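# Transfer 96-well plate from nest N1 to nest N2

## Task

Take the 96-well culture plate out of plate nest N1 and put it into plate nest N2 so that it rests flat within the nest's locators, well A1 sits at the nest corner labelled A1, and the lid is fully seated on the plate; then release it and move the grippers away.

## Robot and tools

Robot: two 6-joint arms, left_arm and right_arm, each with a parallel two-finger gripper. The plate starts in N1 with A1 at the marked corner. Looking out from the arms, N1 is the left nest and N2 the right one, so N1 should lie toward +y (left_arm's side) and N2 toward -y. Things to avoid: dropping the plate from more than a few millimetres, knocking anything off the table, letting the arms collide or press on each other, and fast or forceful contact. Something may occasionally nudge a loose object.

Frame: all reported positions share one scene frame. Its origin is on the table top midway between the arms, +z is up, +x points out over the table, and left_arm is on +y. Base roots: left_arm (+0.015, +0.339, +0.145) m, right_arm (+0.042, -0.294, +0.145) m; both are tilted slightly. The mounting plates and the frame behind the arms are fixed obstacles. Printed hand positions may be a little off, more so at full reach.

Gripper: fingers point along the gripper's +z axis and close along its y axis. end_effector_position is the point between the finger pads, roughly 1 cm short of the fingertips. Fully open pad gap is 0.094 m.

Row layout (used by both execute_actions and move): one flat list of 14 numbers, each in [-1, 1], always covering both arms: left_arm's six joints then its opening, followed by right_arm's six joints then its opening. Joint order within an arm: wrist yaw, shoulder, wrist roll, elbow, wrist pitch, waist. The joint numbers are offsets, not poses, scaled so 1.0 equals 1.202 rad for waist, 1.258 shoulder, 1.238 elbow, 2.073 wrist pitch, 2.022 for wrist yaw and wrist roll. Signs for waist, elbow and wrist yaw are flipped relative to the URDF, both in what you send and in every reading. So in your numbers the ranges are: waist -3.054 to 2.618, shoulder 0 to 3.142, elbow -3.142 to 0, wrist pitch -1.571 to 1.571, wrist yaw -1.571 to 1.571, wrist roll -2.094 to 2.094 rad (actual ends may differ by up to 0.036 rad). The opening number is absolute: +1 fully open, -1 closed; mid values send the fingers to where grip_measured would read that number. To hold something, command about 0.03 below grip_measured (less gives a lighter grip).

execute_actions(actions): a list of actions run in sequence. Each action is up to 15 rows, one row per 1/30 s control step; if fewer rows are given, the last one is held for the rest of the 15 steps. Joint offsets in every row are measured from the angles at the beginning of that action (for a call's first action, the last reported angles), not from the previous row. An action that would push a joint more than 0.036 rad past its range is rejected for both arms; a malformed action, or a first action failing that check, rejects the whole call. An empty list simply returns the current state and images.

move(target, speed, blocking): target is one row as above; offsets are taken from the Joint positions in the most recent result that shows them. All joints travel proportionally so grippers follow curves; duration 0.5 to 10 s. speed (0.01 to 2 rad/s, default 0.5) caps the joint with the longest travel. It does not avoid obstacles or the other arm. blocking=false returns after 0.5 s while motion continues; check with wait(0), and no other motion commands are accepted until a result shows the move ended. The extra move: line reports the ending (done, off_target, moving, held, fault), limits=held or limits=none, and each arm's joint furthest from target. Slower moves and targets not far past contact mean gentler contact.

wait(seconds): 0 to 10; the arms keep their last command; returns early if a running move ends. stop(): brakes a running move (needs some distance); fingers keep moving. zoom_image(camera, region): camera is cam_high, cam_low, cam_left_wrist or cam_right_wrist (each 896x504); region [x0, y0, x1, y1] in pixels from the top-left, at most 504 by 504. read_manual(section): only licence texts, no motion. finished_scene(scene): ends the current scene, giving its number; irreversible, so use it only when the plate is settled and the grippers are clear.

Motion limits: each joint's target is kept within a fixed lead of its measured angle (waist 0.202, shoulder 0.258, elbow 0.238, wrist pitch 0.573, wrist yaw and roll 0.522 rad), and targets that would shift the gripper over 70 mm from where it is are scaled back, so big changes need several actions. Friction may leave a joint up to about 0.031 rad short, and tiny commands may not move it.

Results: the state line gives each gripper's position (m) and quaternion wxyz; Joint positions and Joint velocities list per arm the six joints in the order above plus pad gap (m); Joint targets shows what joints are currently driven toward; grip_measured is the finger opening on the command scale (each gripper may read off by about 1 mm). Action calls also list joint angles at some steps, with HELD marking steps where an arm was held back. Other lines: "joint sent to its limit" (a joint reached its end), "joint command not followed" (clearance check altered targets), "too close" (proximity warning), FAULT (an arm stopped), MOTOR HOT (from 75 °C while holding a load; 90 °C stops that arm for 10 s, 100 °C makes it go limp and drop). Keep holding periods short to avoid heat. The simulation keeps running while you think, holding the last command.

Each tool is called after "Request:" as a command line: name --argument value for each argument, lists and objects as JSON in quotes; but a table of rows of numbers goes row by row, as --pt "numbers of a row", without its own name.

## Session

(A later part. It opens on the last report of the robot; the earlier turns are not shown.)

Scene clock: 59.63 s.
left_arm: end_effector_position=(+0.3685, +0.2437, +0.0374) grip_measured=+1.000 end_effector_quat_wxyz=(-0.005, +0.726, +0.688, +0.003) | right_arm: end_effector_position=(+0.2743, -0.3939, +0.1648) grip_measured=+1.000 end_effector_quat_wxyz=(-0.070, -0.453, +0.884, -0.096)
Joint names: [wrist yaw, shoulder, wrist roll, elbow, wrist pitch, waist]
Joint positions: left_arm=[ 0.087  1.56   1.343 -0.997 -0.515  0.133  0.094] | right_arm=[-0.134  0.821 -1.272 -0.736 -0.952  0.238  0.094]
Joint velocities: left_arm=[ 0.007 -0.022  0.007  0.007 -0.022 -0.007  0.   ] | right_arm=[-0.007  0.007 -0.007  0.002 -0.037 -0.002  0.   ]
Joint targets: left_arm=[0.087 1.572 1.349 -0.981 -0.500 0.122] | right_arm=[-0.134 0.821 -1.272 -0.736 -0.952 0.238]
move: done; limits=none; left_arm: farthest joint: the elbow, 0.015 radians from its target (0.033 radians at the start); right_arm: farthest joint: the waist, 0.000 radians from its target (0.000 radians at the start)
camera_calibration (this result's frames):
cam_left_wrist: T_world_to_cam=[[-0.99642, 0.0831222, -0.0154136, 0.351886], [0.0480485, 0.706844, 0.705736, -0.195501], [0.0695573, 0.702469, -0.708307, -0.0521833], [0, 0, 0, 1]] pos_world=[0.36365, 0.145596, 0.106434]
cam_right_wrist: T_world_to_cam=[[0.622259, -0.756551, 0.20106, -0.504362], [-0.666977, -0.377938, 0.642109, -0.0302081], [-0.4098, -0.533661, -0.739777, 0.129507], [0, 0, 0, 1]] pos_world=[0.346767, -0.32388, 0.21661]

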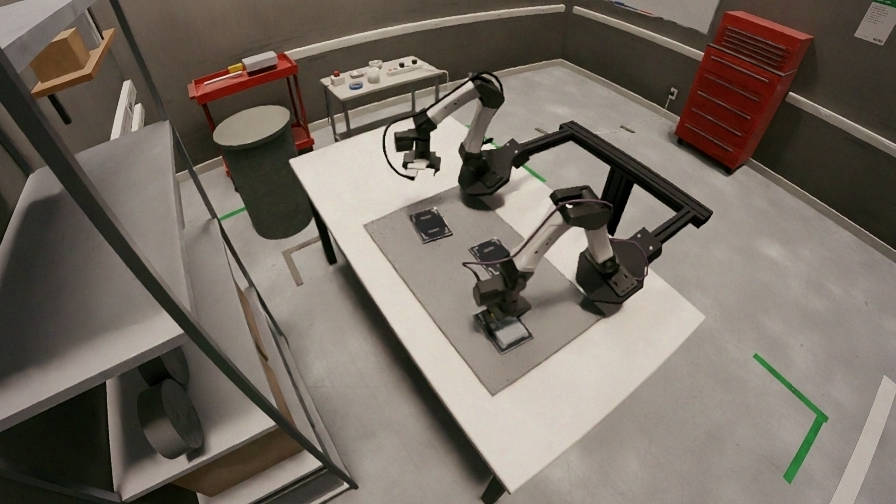

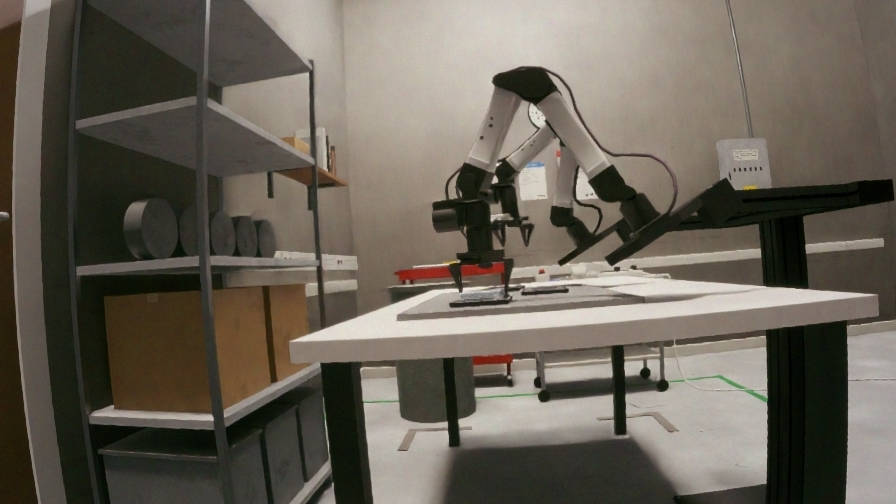

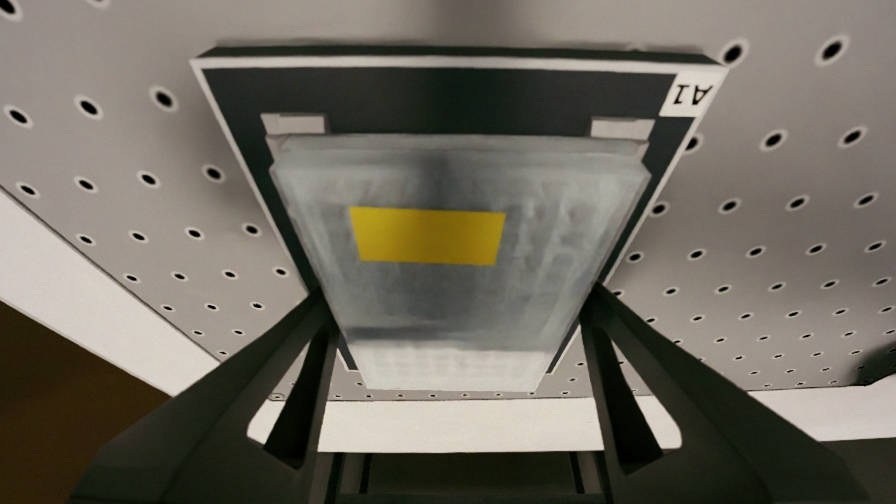

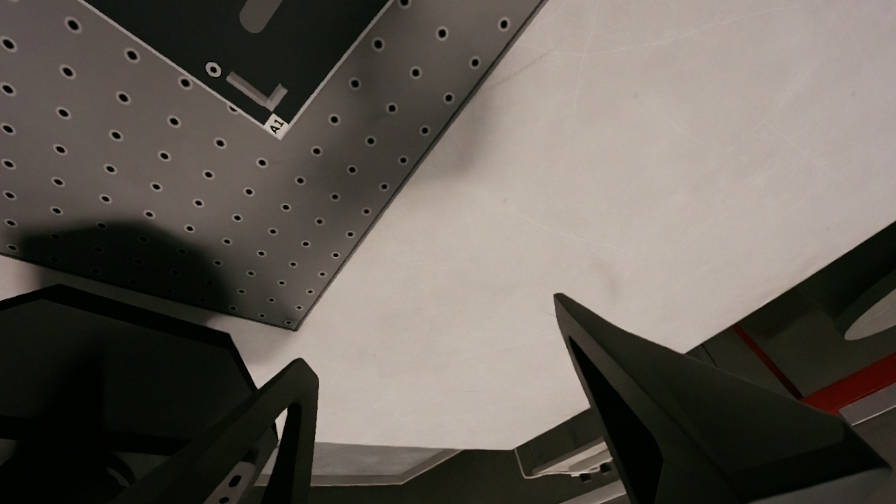

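Request:
execute_actions --actions '[[[0,0,0,0,0,0,0.85,0,0,0,0,0,0,1]],[[0,0,0,0,0,0,0.76,0,0,0,0,0,0,1]],[[0,0,0,0,0,0,0.76,0,0,0,0,0,0,1]]]'

Request:
move --target '[0,-0.095,0,-0.045,-0.075,0.01,0.76,0,0,0,0,0,0,1]' --speed 0.12

Scene clock: 64.57 s.
left_arm: end_effector_position=(+0.3705, +0.2431, +0.0374) grip_measured=+0.803 end_effector_quat_wxyz=(-0.001, +0.725, +0.688, +0.005) | right_arm: end_effector_position=(+0.2743, -0.3939, +0.1648) grip_measured=+1.000 end_effector_quat_wxyz=(-0.070, -0.453, +0.884, -0.096)
Joint names: [wrist yaw, shoulder, wrist roll, elbow, wrist pitch, waist]
Joint positions: left_arm=[ 0.087  1.56   1.344 -0.997 -0.506  0.133  0.085] | right_arm=[-0.134  0.821 -1.272 -0.736 -0.952  0.238  0.094]
Joint velocities: left_arm=[-0.081  0.012  0.037 -0.007  0.007  0.007 -0.001] | right_arm=[ 0.037 -0.012 -0.051  0.007  0.037  0.017  0.   ]
Joint targets: left_arm=[0.087 1.560 1.344 -0.997 -0.506 0.133] | right_arm=[-0.134 0.821 -1.272 -0.736 -0.952 0.238]
Step readings (joint positions; steps 1 to 15: 1st action; 16 to 30: 2nd action; 31 to 45: 3rd action):
0: left_arm=[0.087 1.560 1.343 -0.997 -0.514 0.133] | right_arm=[-0.134 0.821 -1.272 -0.736 -0.952 0.238]
1: left_arm=[0.087 1.560 1.343 -0.997 -0.514 0.133] | right_arm=[-0.134 0.821 -1.272 -0.736 -0.952 0.238]
2: left_arm=[0.087 1.560 1.344 -0.997 -0.509 0.133] | right_arm=[-0.134 0.821 -1.272 -0.736 -0.952 0.238]
4: left_arm=[0.087 1.560 1.344 -0.997 -0.507 0.133] | right_arm=[-0.134 0.821 -1.272 -0.736 -0.952 0.238]
8: left_arm=[0.087 1.560 1.344 -0.997 -0.507 0.133] | right_arm=[-0.134 0.821 -1.272 -0.736 -0.952 0.238]
15: left_arm=[0.087 1.560 1.344 -0.997 -0.507 0.133] | right_arm=[-0.134 0.821 -1.272 -0.736 -0.952 0.238]
16: left_arm=[0.087 1.560 1.344 -0.997 -0.506 0.133] | right_arm=[-0.134 0.821 -1.272 -0.736 -0.952 0.238]
17: left_arm=[0.087 1.560 1.344 -0.997 -0.506 0.133] | right_arm=[-0.134 0.821 -1.272 -0.736 -0.952 0.238]
19: left_arm=[0.087 1.560 1.344 -0.997 -0.506 0.133] | right_arm=[-0.134 0.821 -1.272 -0.736 -0.952 0.238]
23: left_arm=[0.087 1.560 1.344 -0.997 -0.506 0.133] | right_arm=[-0.134 0.821 -1.272 -0.736 -0.952 0.238]
30: left_arm=[0.087 1.560 1.344 -0.997 -0.506 0.133] | right_arm=[-0.134 0.821 -1.272 -0.736 -0.952 0.238]
31: left_arm=[0.087 1.560 1.344 -0.997 -0.506 0.133] | right_arm=[-0.134 0.821 -1.272 -0.736 -0.952 0.238]
32: left_arm=[0.087 1.560 1.344 -0.997 -0.506 0.133] | right_arm=[-0.134 0.821 -1.272 -0.736 -0.952 0.238]
34: left_arm=[0.087 1.560 1.344 -0.997 -0.506 0.133] | right_arm=[-0.134 0.821 -1.272 -0.736 -0.952 0.238]
38: left_arm=[0.087 1.560 1.344 -0.997 -0.506 0.133] | right_arm=[-0.134 0.821 -1.272 -0.736 -0.952 0.238]
45: Joint positions above
camera_calibration (this result's frames):
cam_left_wrist: T_world_to_cam=[[-0.996286, 0.0828091, -0.0236139, 0.354238], [0.0421908, 0.708487, 0.704462, -0.193373], [0.075066, 0.700849, -0.709349, -0.0535306], [0, 0, 0, 1]] pos_world=[0.365099, 0.145185, 0.106617]
cam_right_wrist: T_world_to_cam=[[0.622259, -0.756551, 0.20106, -0.504362], [-0.666977, -0.377938, 0.642109, -0.0302081], [-0.4098, -0.533661, -0.739777, 0.129507], [0, 0, 0, 1]] pos_world=[0.346767, -0.32388, 0.21661]

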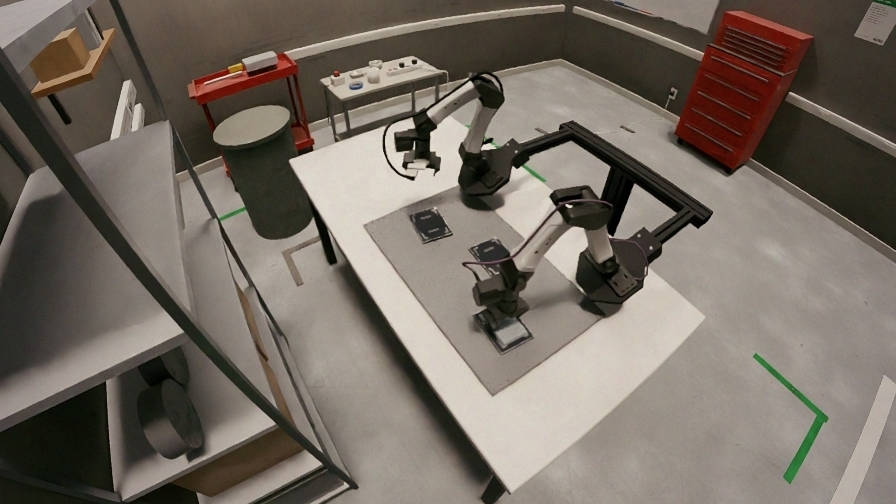

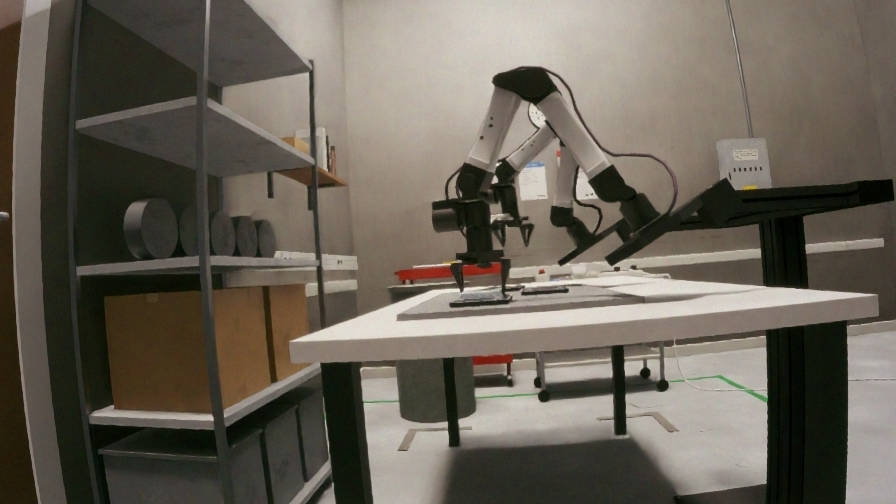

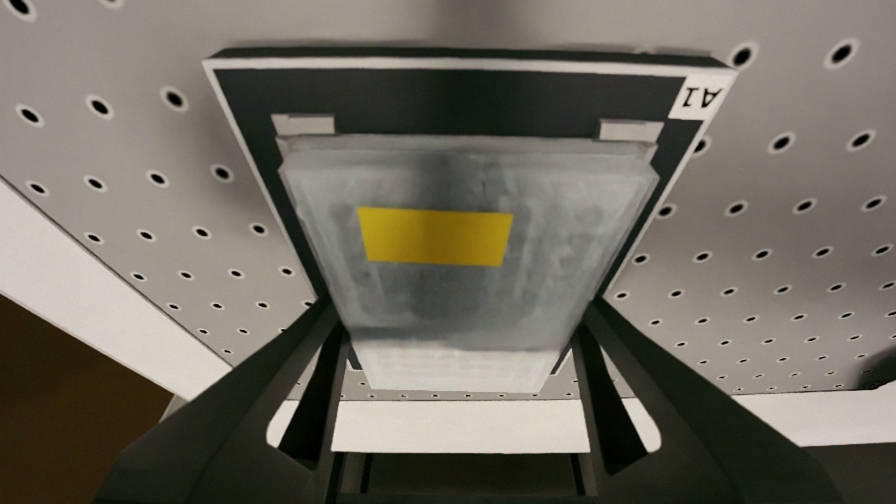

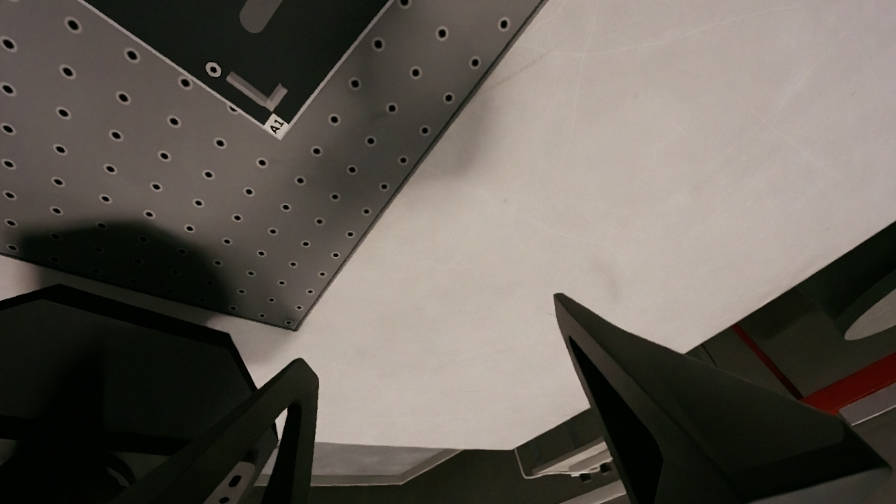

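Scene clock: 66.43 s.
left_arm: end_effector_position=(+0.3677, +0.2467, +0.0717) grip_measured=+0.803 end_effector_quat_wxyz=(-0.007, +0.726, +0.688, +0.001) | right_arm: end_effector_position=(+0.2743, -0.3939, +0.1648) grip_measured=+1.000 end_effector_quat_wxyz=(-0.070, -0.453, +0.884, -0.096)
Joint names: [wrist yaw, shoulder, wrist roll, elbow, wrist pitch, waist]
Joint positions: left_arm=[ 0.087  1.465  1.344 -1.031 -0.649  0.133  0.085] | right_arm=[-0.134  0.821 -1.272 -0.736 -0.952  0.238  0.094]
Joint velocities: left_arm=[ 0.007 -0.017 -0.007 -0.007 -0.007  0.022  0.   ] | right_arm=[-0.022 -0.022 -0.022 -0.012  0.007  0.002  0.   ]
Joint targets: left_arm=[0.087 1.441 1.344 -1.053 -0.662 0.145] | right_arm=[-0.134 0.821 -1.272 -0.736 -0.952 0.238]
move: off_target (left_arm); limits=none; left_arm: farthest joint: the shoulder, 0.025 radians from its target (0.120 radians at the start); right_arm: farthest joint: the waist, 0.000 radians from its target (0.000 radians at the start)
camera_calibration (this result's frames):
cam_left_wrist: T_world_to_cam=[[-0.996419, 0.0839335, -0.0101879, 0.350778], [0.0522265, 0.705766, 0.706517, -0.223114], [0.0664907, 0.703455, -0.707622, -0.0291159], [0, 0, 0, 1]] pos_world=[0.36311, 0.148506, 0.140605]
cam_right_wrist: T_world_to_cam=[[0.622259, -0.756551, 0.20106, -0.504362], [-0.666977, -0.377938, 0.642109, -0.0302081], [-0.4098, -0.533661, -0.739777, 0.129507], [0, 0, 0, 1]] pos_world=[0.346767, -0.32388, 0.21661]

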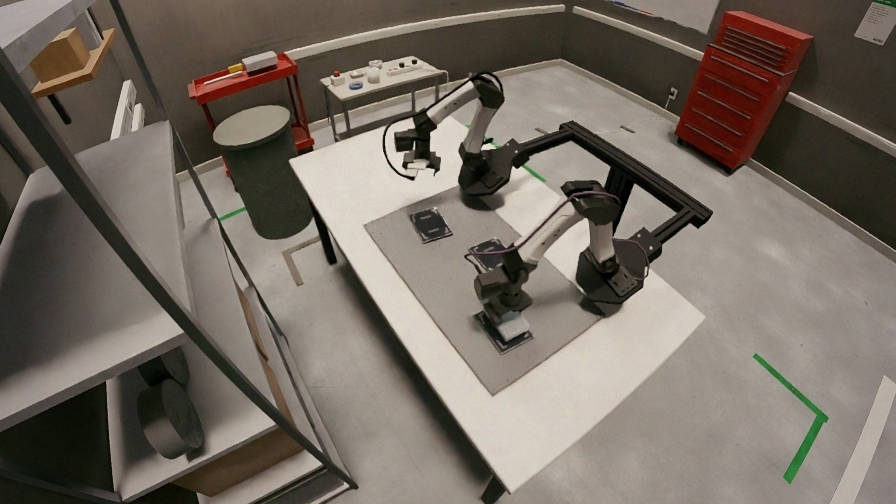

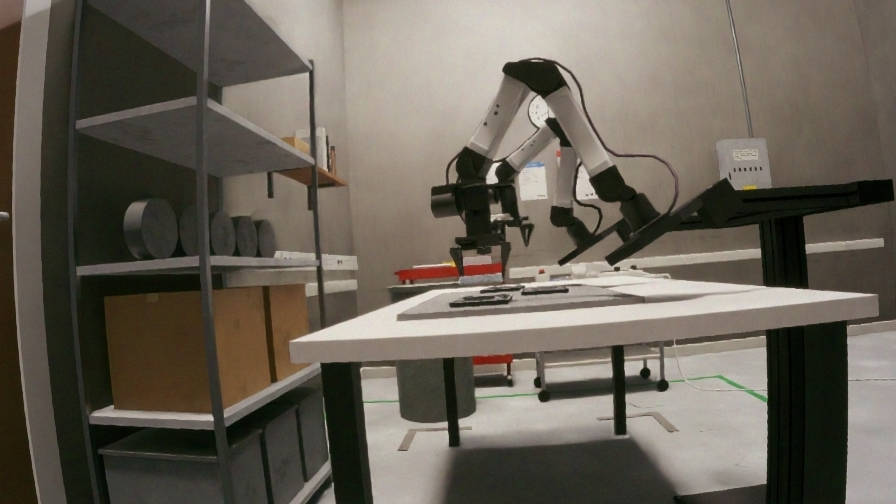

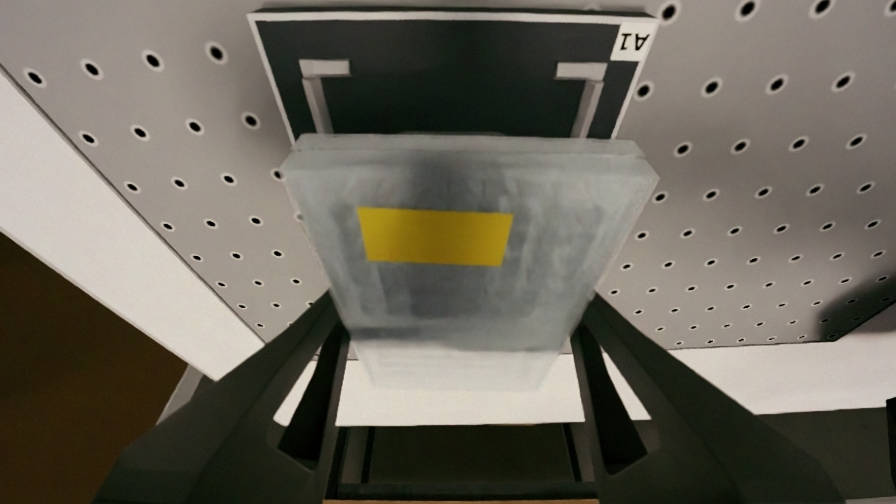

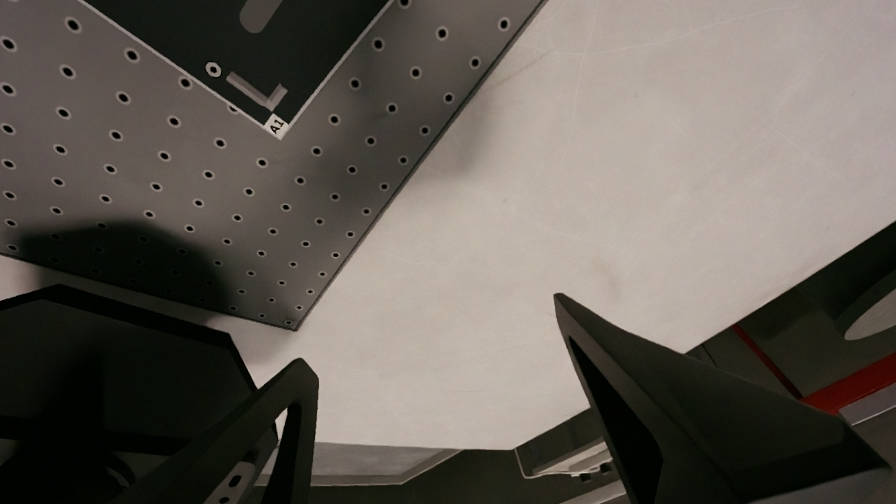

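Request:
move --target '[0.125,0.425,-0.208,-0.572,-0.131,0.49,0.76,0,0,0,0,0,0.1,1]' --speed 0.4

Scene clock: 77.30 s.
left_arm: end_effector_position=(+0.3684, +0.0096, +0.0695) grip_measured=+0.802 end_effector_quat_wxyz=(-0.000, +0.767, +0.642, -0.001) | right_arm: end_effector_position=(+0.2636, -0.4149, +0.1690) grip_measured=+1.000 end_effector_quat_wxyz=(-0.090, -0.407, +0.902, -0.114)
Joint names: [wrist yaw, shoulder, wrist roll, elbow, wrist pitch, waist]
Joint positions: left_arm=[ 0.331  1.995  0.929 -1.715 -0.908  0.716  0.085] | right_arm=[-0.134  0.821 -1.272 -0.736 -0.952  0.35   0.094]
Joint velocities: left_arm=[ 0.022 -0.012 -0.066  0.002  0.022  0.002  0.   ] | right_arm=[-0.037 -0.002 -0.007 -0.007 -0.022  0.012  0.   ]
Joint targets: left_arm=[0.340 2.000 0.923 -1.739 -0.921 0.722] | right_arm=[-0.134 0.821 -1.272 -0.736 -0.952 0.359]
move: off_target (left_arm); limits=none; left_arm: farthest joint: the elbow, 0.024 radians from its target (0.708 radians at the start); right_arm: farthest joint: the waist, 0.008 radians from its target (0.120 radians at the start)
camera_calibration (this result's frames):
cam_left_wrist: T_world_to_cam=[[-0.9786, 0.205094, -0.0167213, 0.364055], [0.135468, 0.70328, 0.697887, -0.0842683], [0.154892, 0.680687, -0.716013, 0.104219], [0, 0, 0, 1]] pos_world=[0.351537, -0.0863413, 0.139519]
cam_right_wrist: T_world_to_cam=[[0.547537, -0.802134, 0.238293, -0.519984], [-0.6941, -0.276317, 0.664736, -0.002515], [-0.467363, -0.529367, -0.708055, 0.128599], [0, 0, 0, 1]] pos_world=[0.343067, -0.349715, 0.216636]

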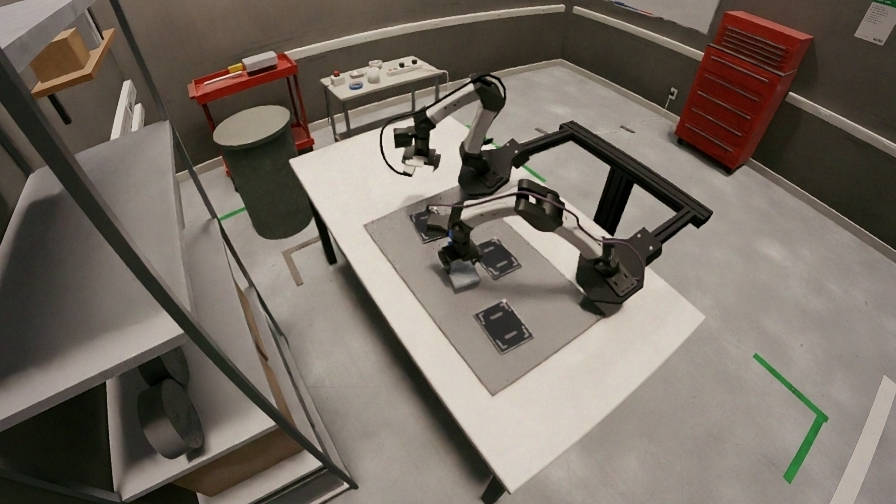

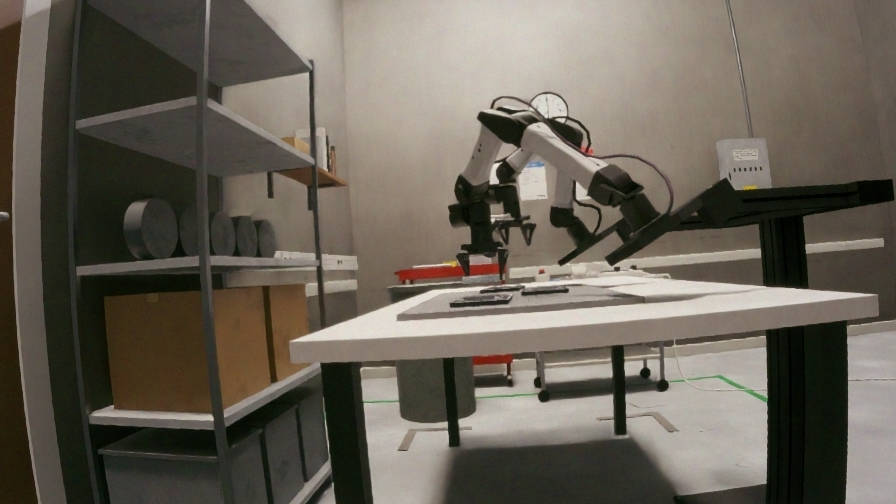

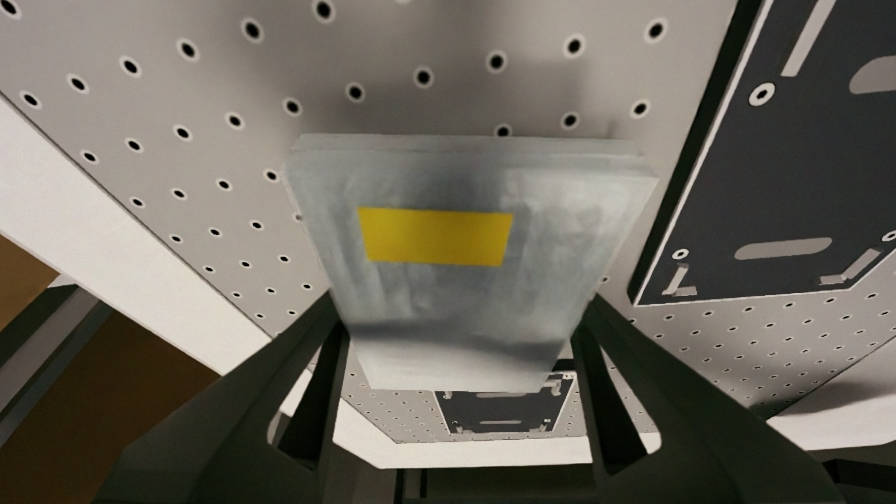

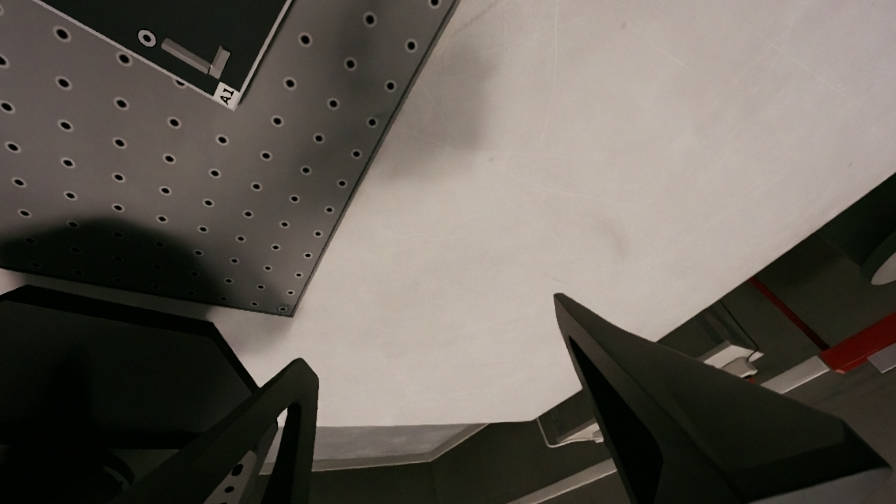

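Request:
move --target '[-0.008,0.062,0.014,0.042,0.06,-0.036,0.76,0,0,0,0,0,0,1]' --speed 0.1

Scene clock: 81.43 s.
left_arm: end_effector_position=(+0.3688, +0.0123, +0.0287) grip_measured=+0.802 end_effector_quat_wxyz=(-0.005, +0.764, +0.646, -0.000) | right_arm: end_effector_position=(+0.2636, -0.4149, +0.1690) grip_measured=+1.000 end_effector_quat_wxyz=(-0.090, -0.407, +0.902, -0.114)
Joint names: [wrist yaw, shoulder, wrist roll, elbow, wrist pitch, waist]
Joint positions: left_arm=[ 0.32   2.065  0.952 -1.678 -0.797  0.681  0.085] | right_arm=[-0.134  0.821 -1.272 -0.736 -0.952  0.35   0.094]
Joint velocities: left_arm=[-0.007  0.007  0.022 -0.002  0.022  0.002 -0.001] | right_arm=[-0.022  0.007  0.007  0.012  0.007 -0.007  0.   ]
Joint targets: left_arm=[0.315 2.073 0.957 -1.663 -0.783 0.673] | right_arm=[-0.134 0.821 -1.272 -0.736 -0.952 0.350]
move: done; limits=none; left_arm: farthest joint: the elbow, 0.015 radians from its target (0.052 radians at the start); right_arm: farthest joint: the waist, 0.000 radians from its target (0.000 radians at the start)
camera_calibration (this result's frames):
cam_left_wrist: T_world_to_cam=[[-0.980535, 0.19603, -0.0111262, 0.363888], [0.131812, 0.699201, 0.702669, -0.0564603], [0.145524, 0.687525, -0.71143, 0.0763841], [0, 0, 0, 1]] pos_world=[0.353131, -0.0843718, 0.0980635]
cam_right_wrist: T_world_to_cam=[[0.547537, -0.802134, 0.238293, -0.519984], [-0.6941, -0.276317, 0.664736, -0.002515], [-0.467363, -0.529367, -0.708055, 0.128599], [0, 0, 0, 1]] pos_world=[0.343067, -0.349715, 0.216636]

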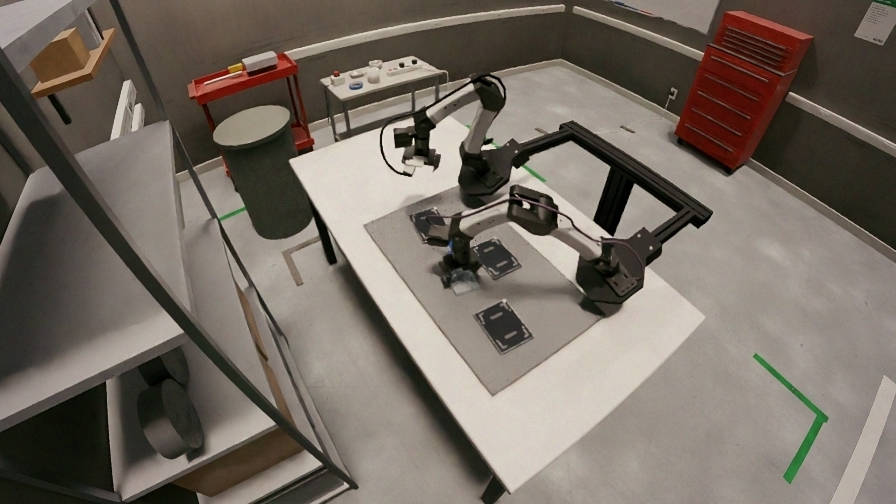

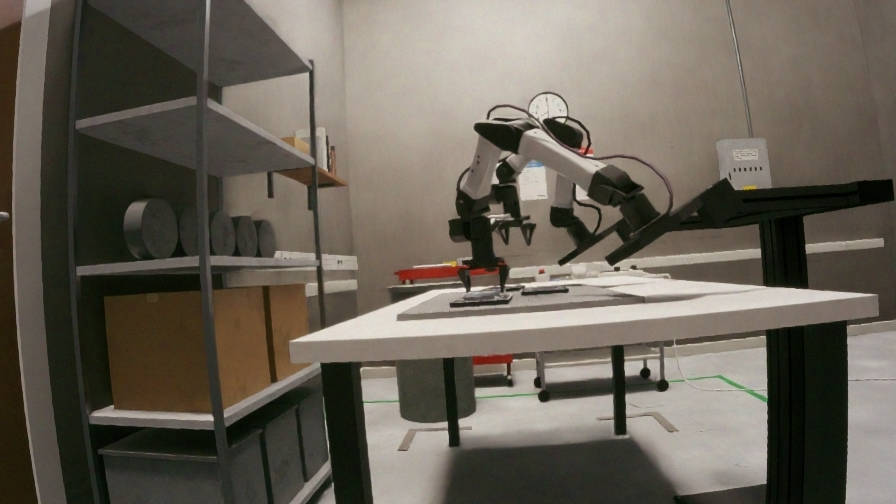

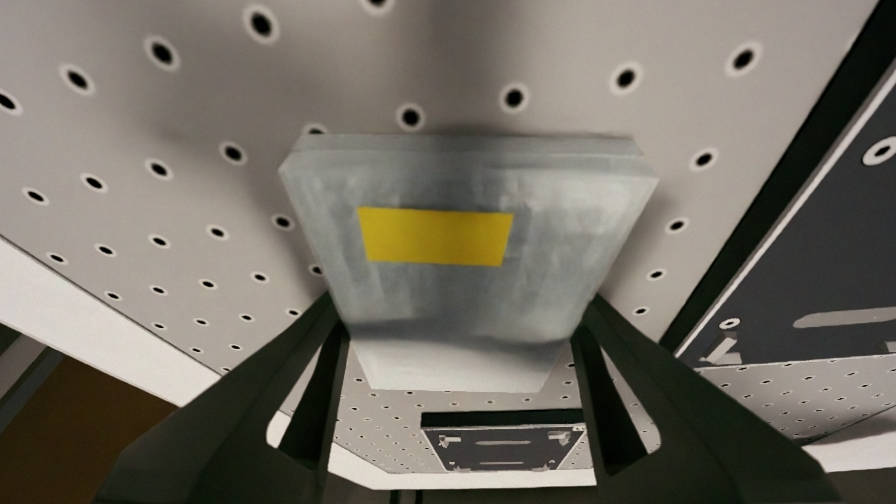

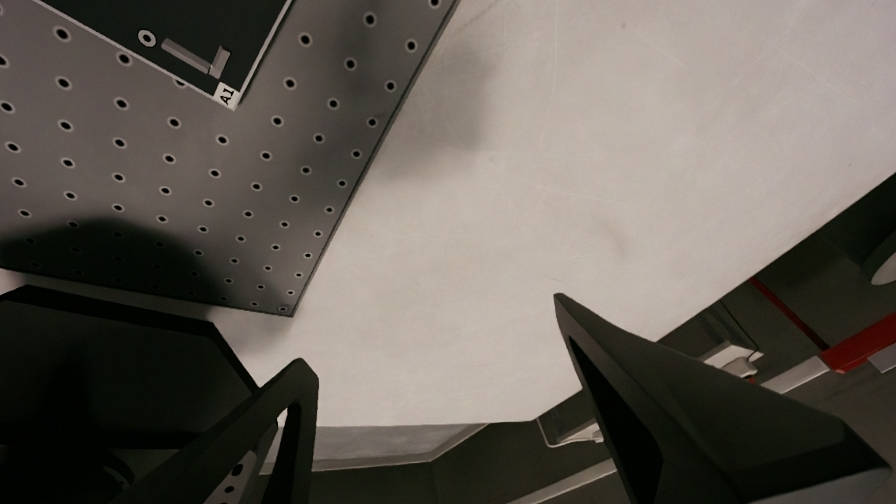

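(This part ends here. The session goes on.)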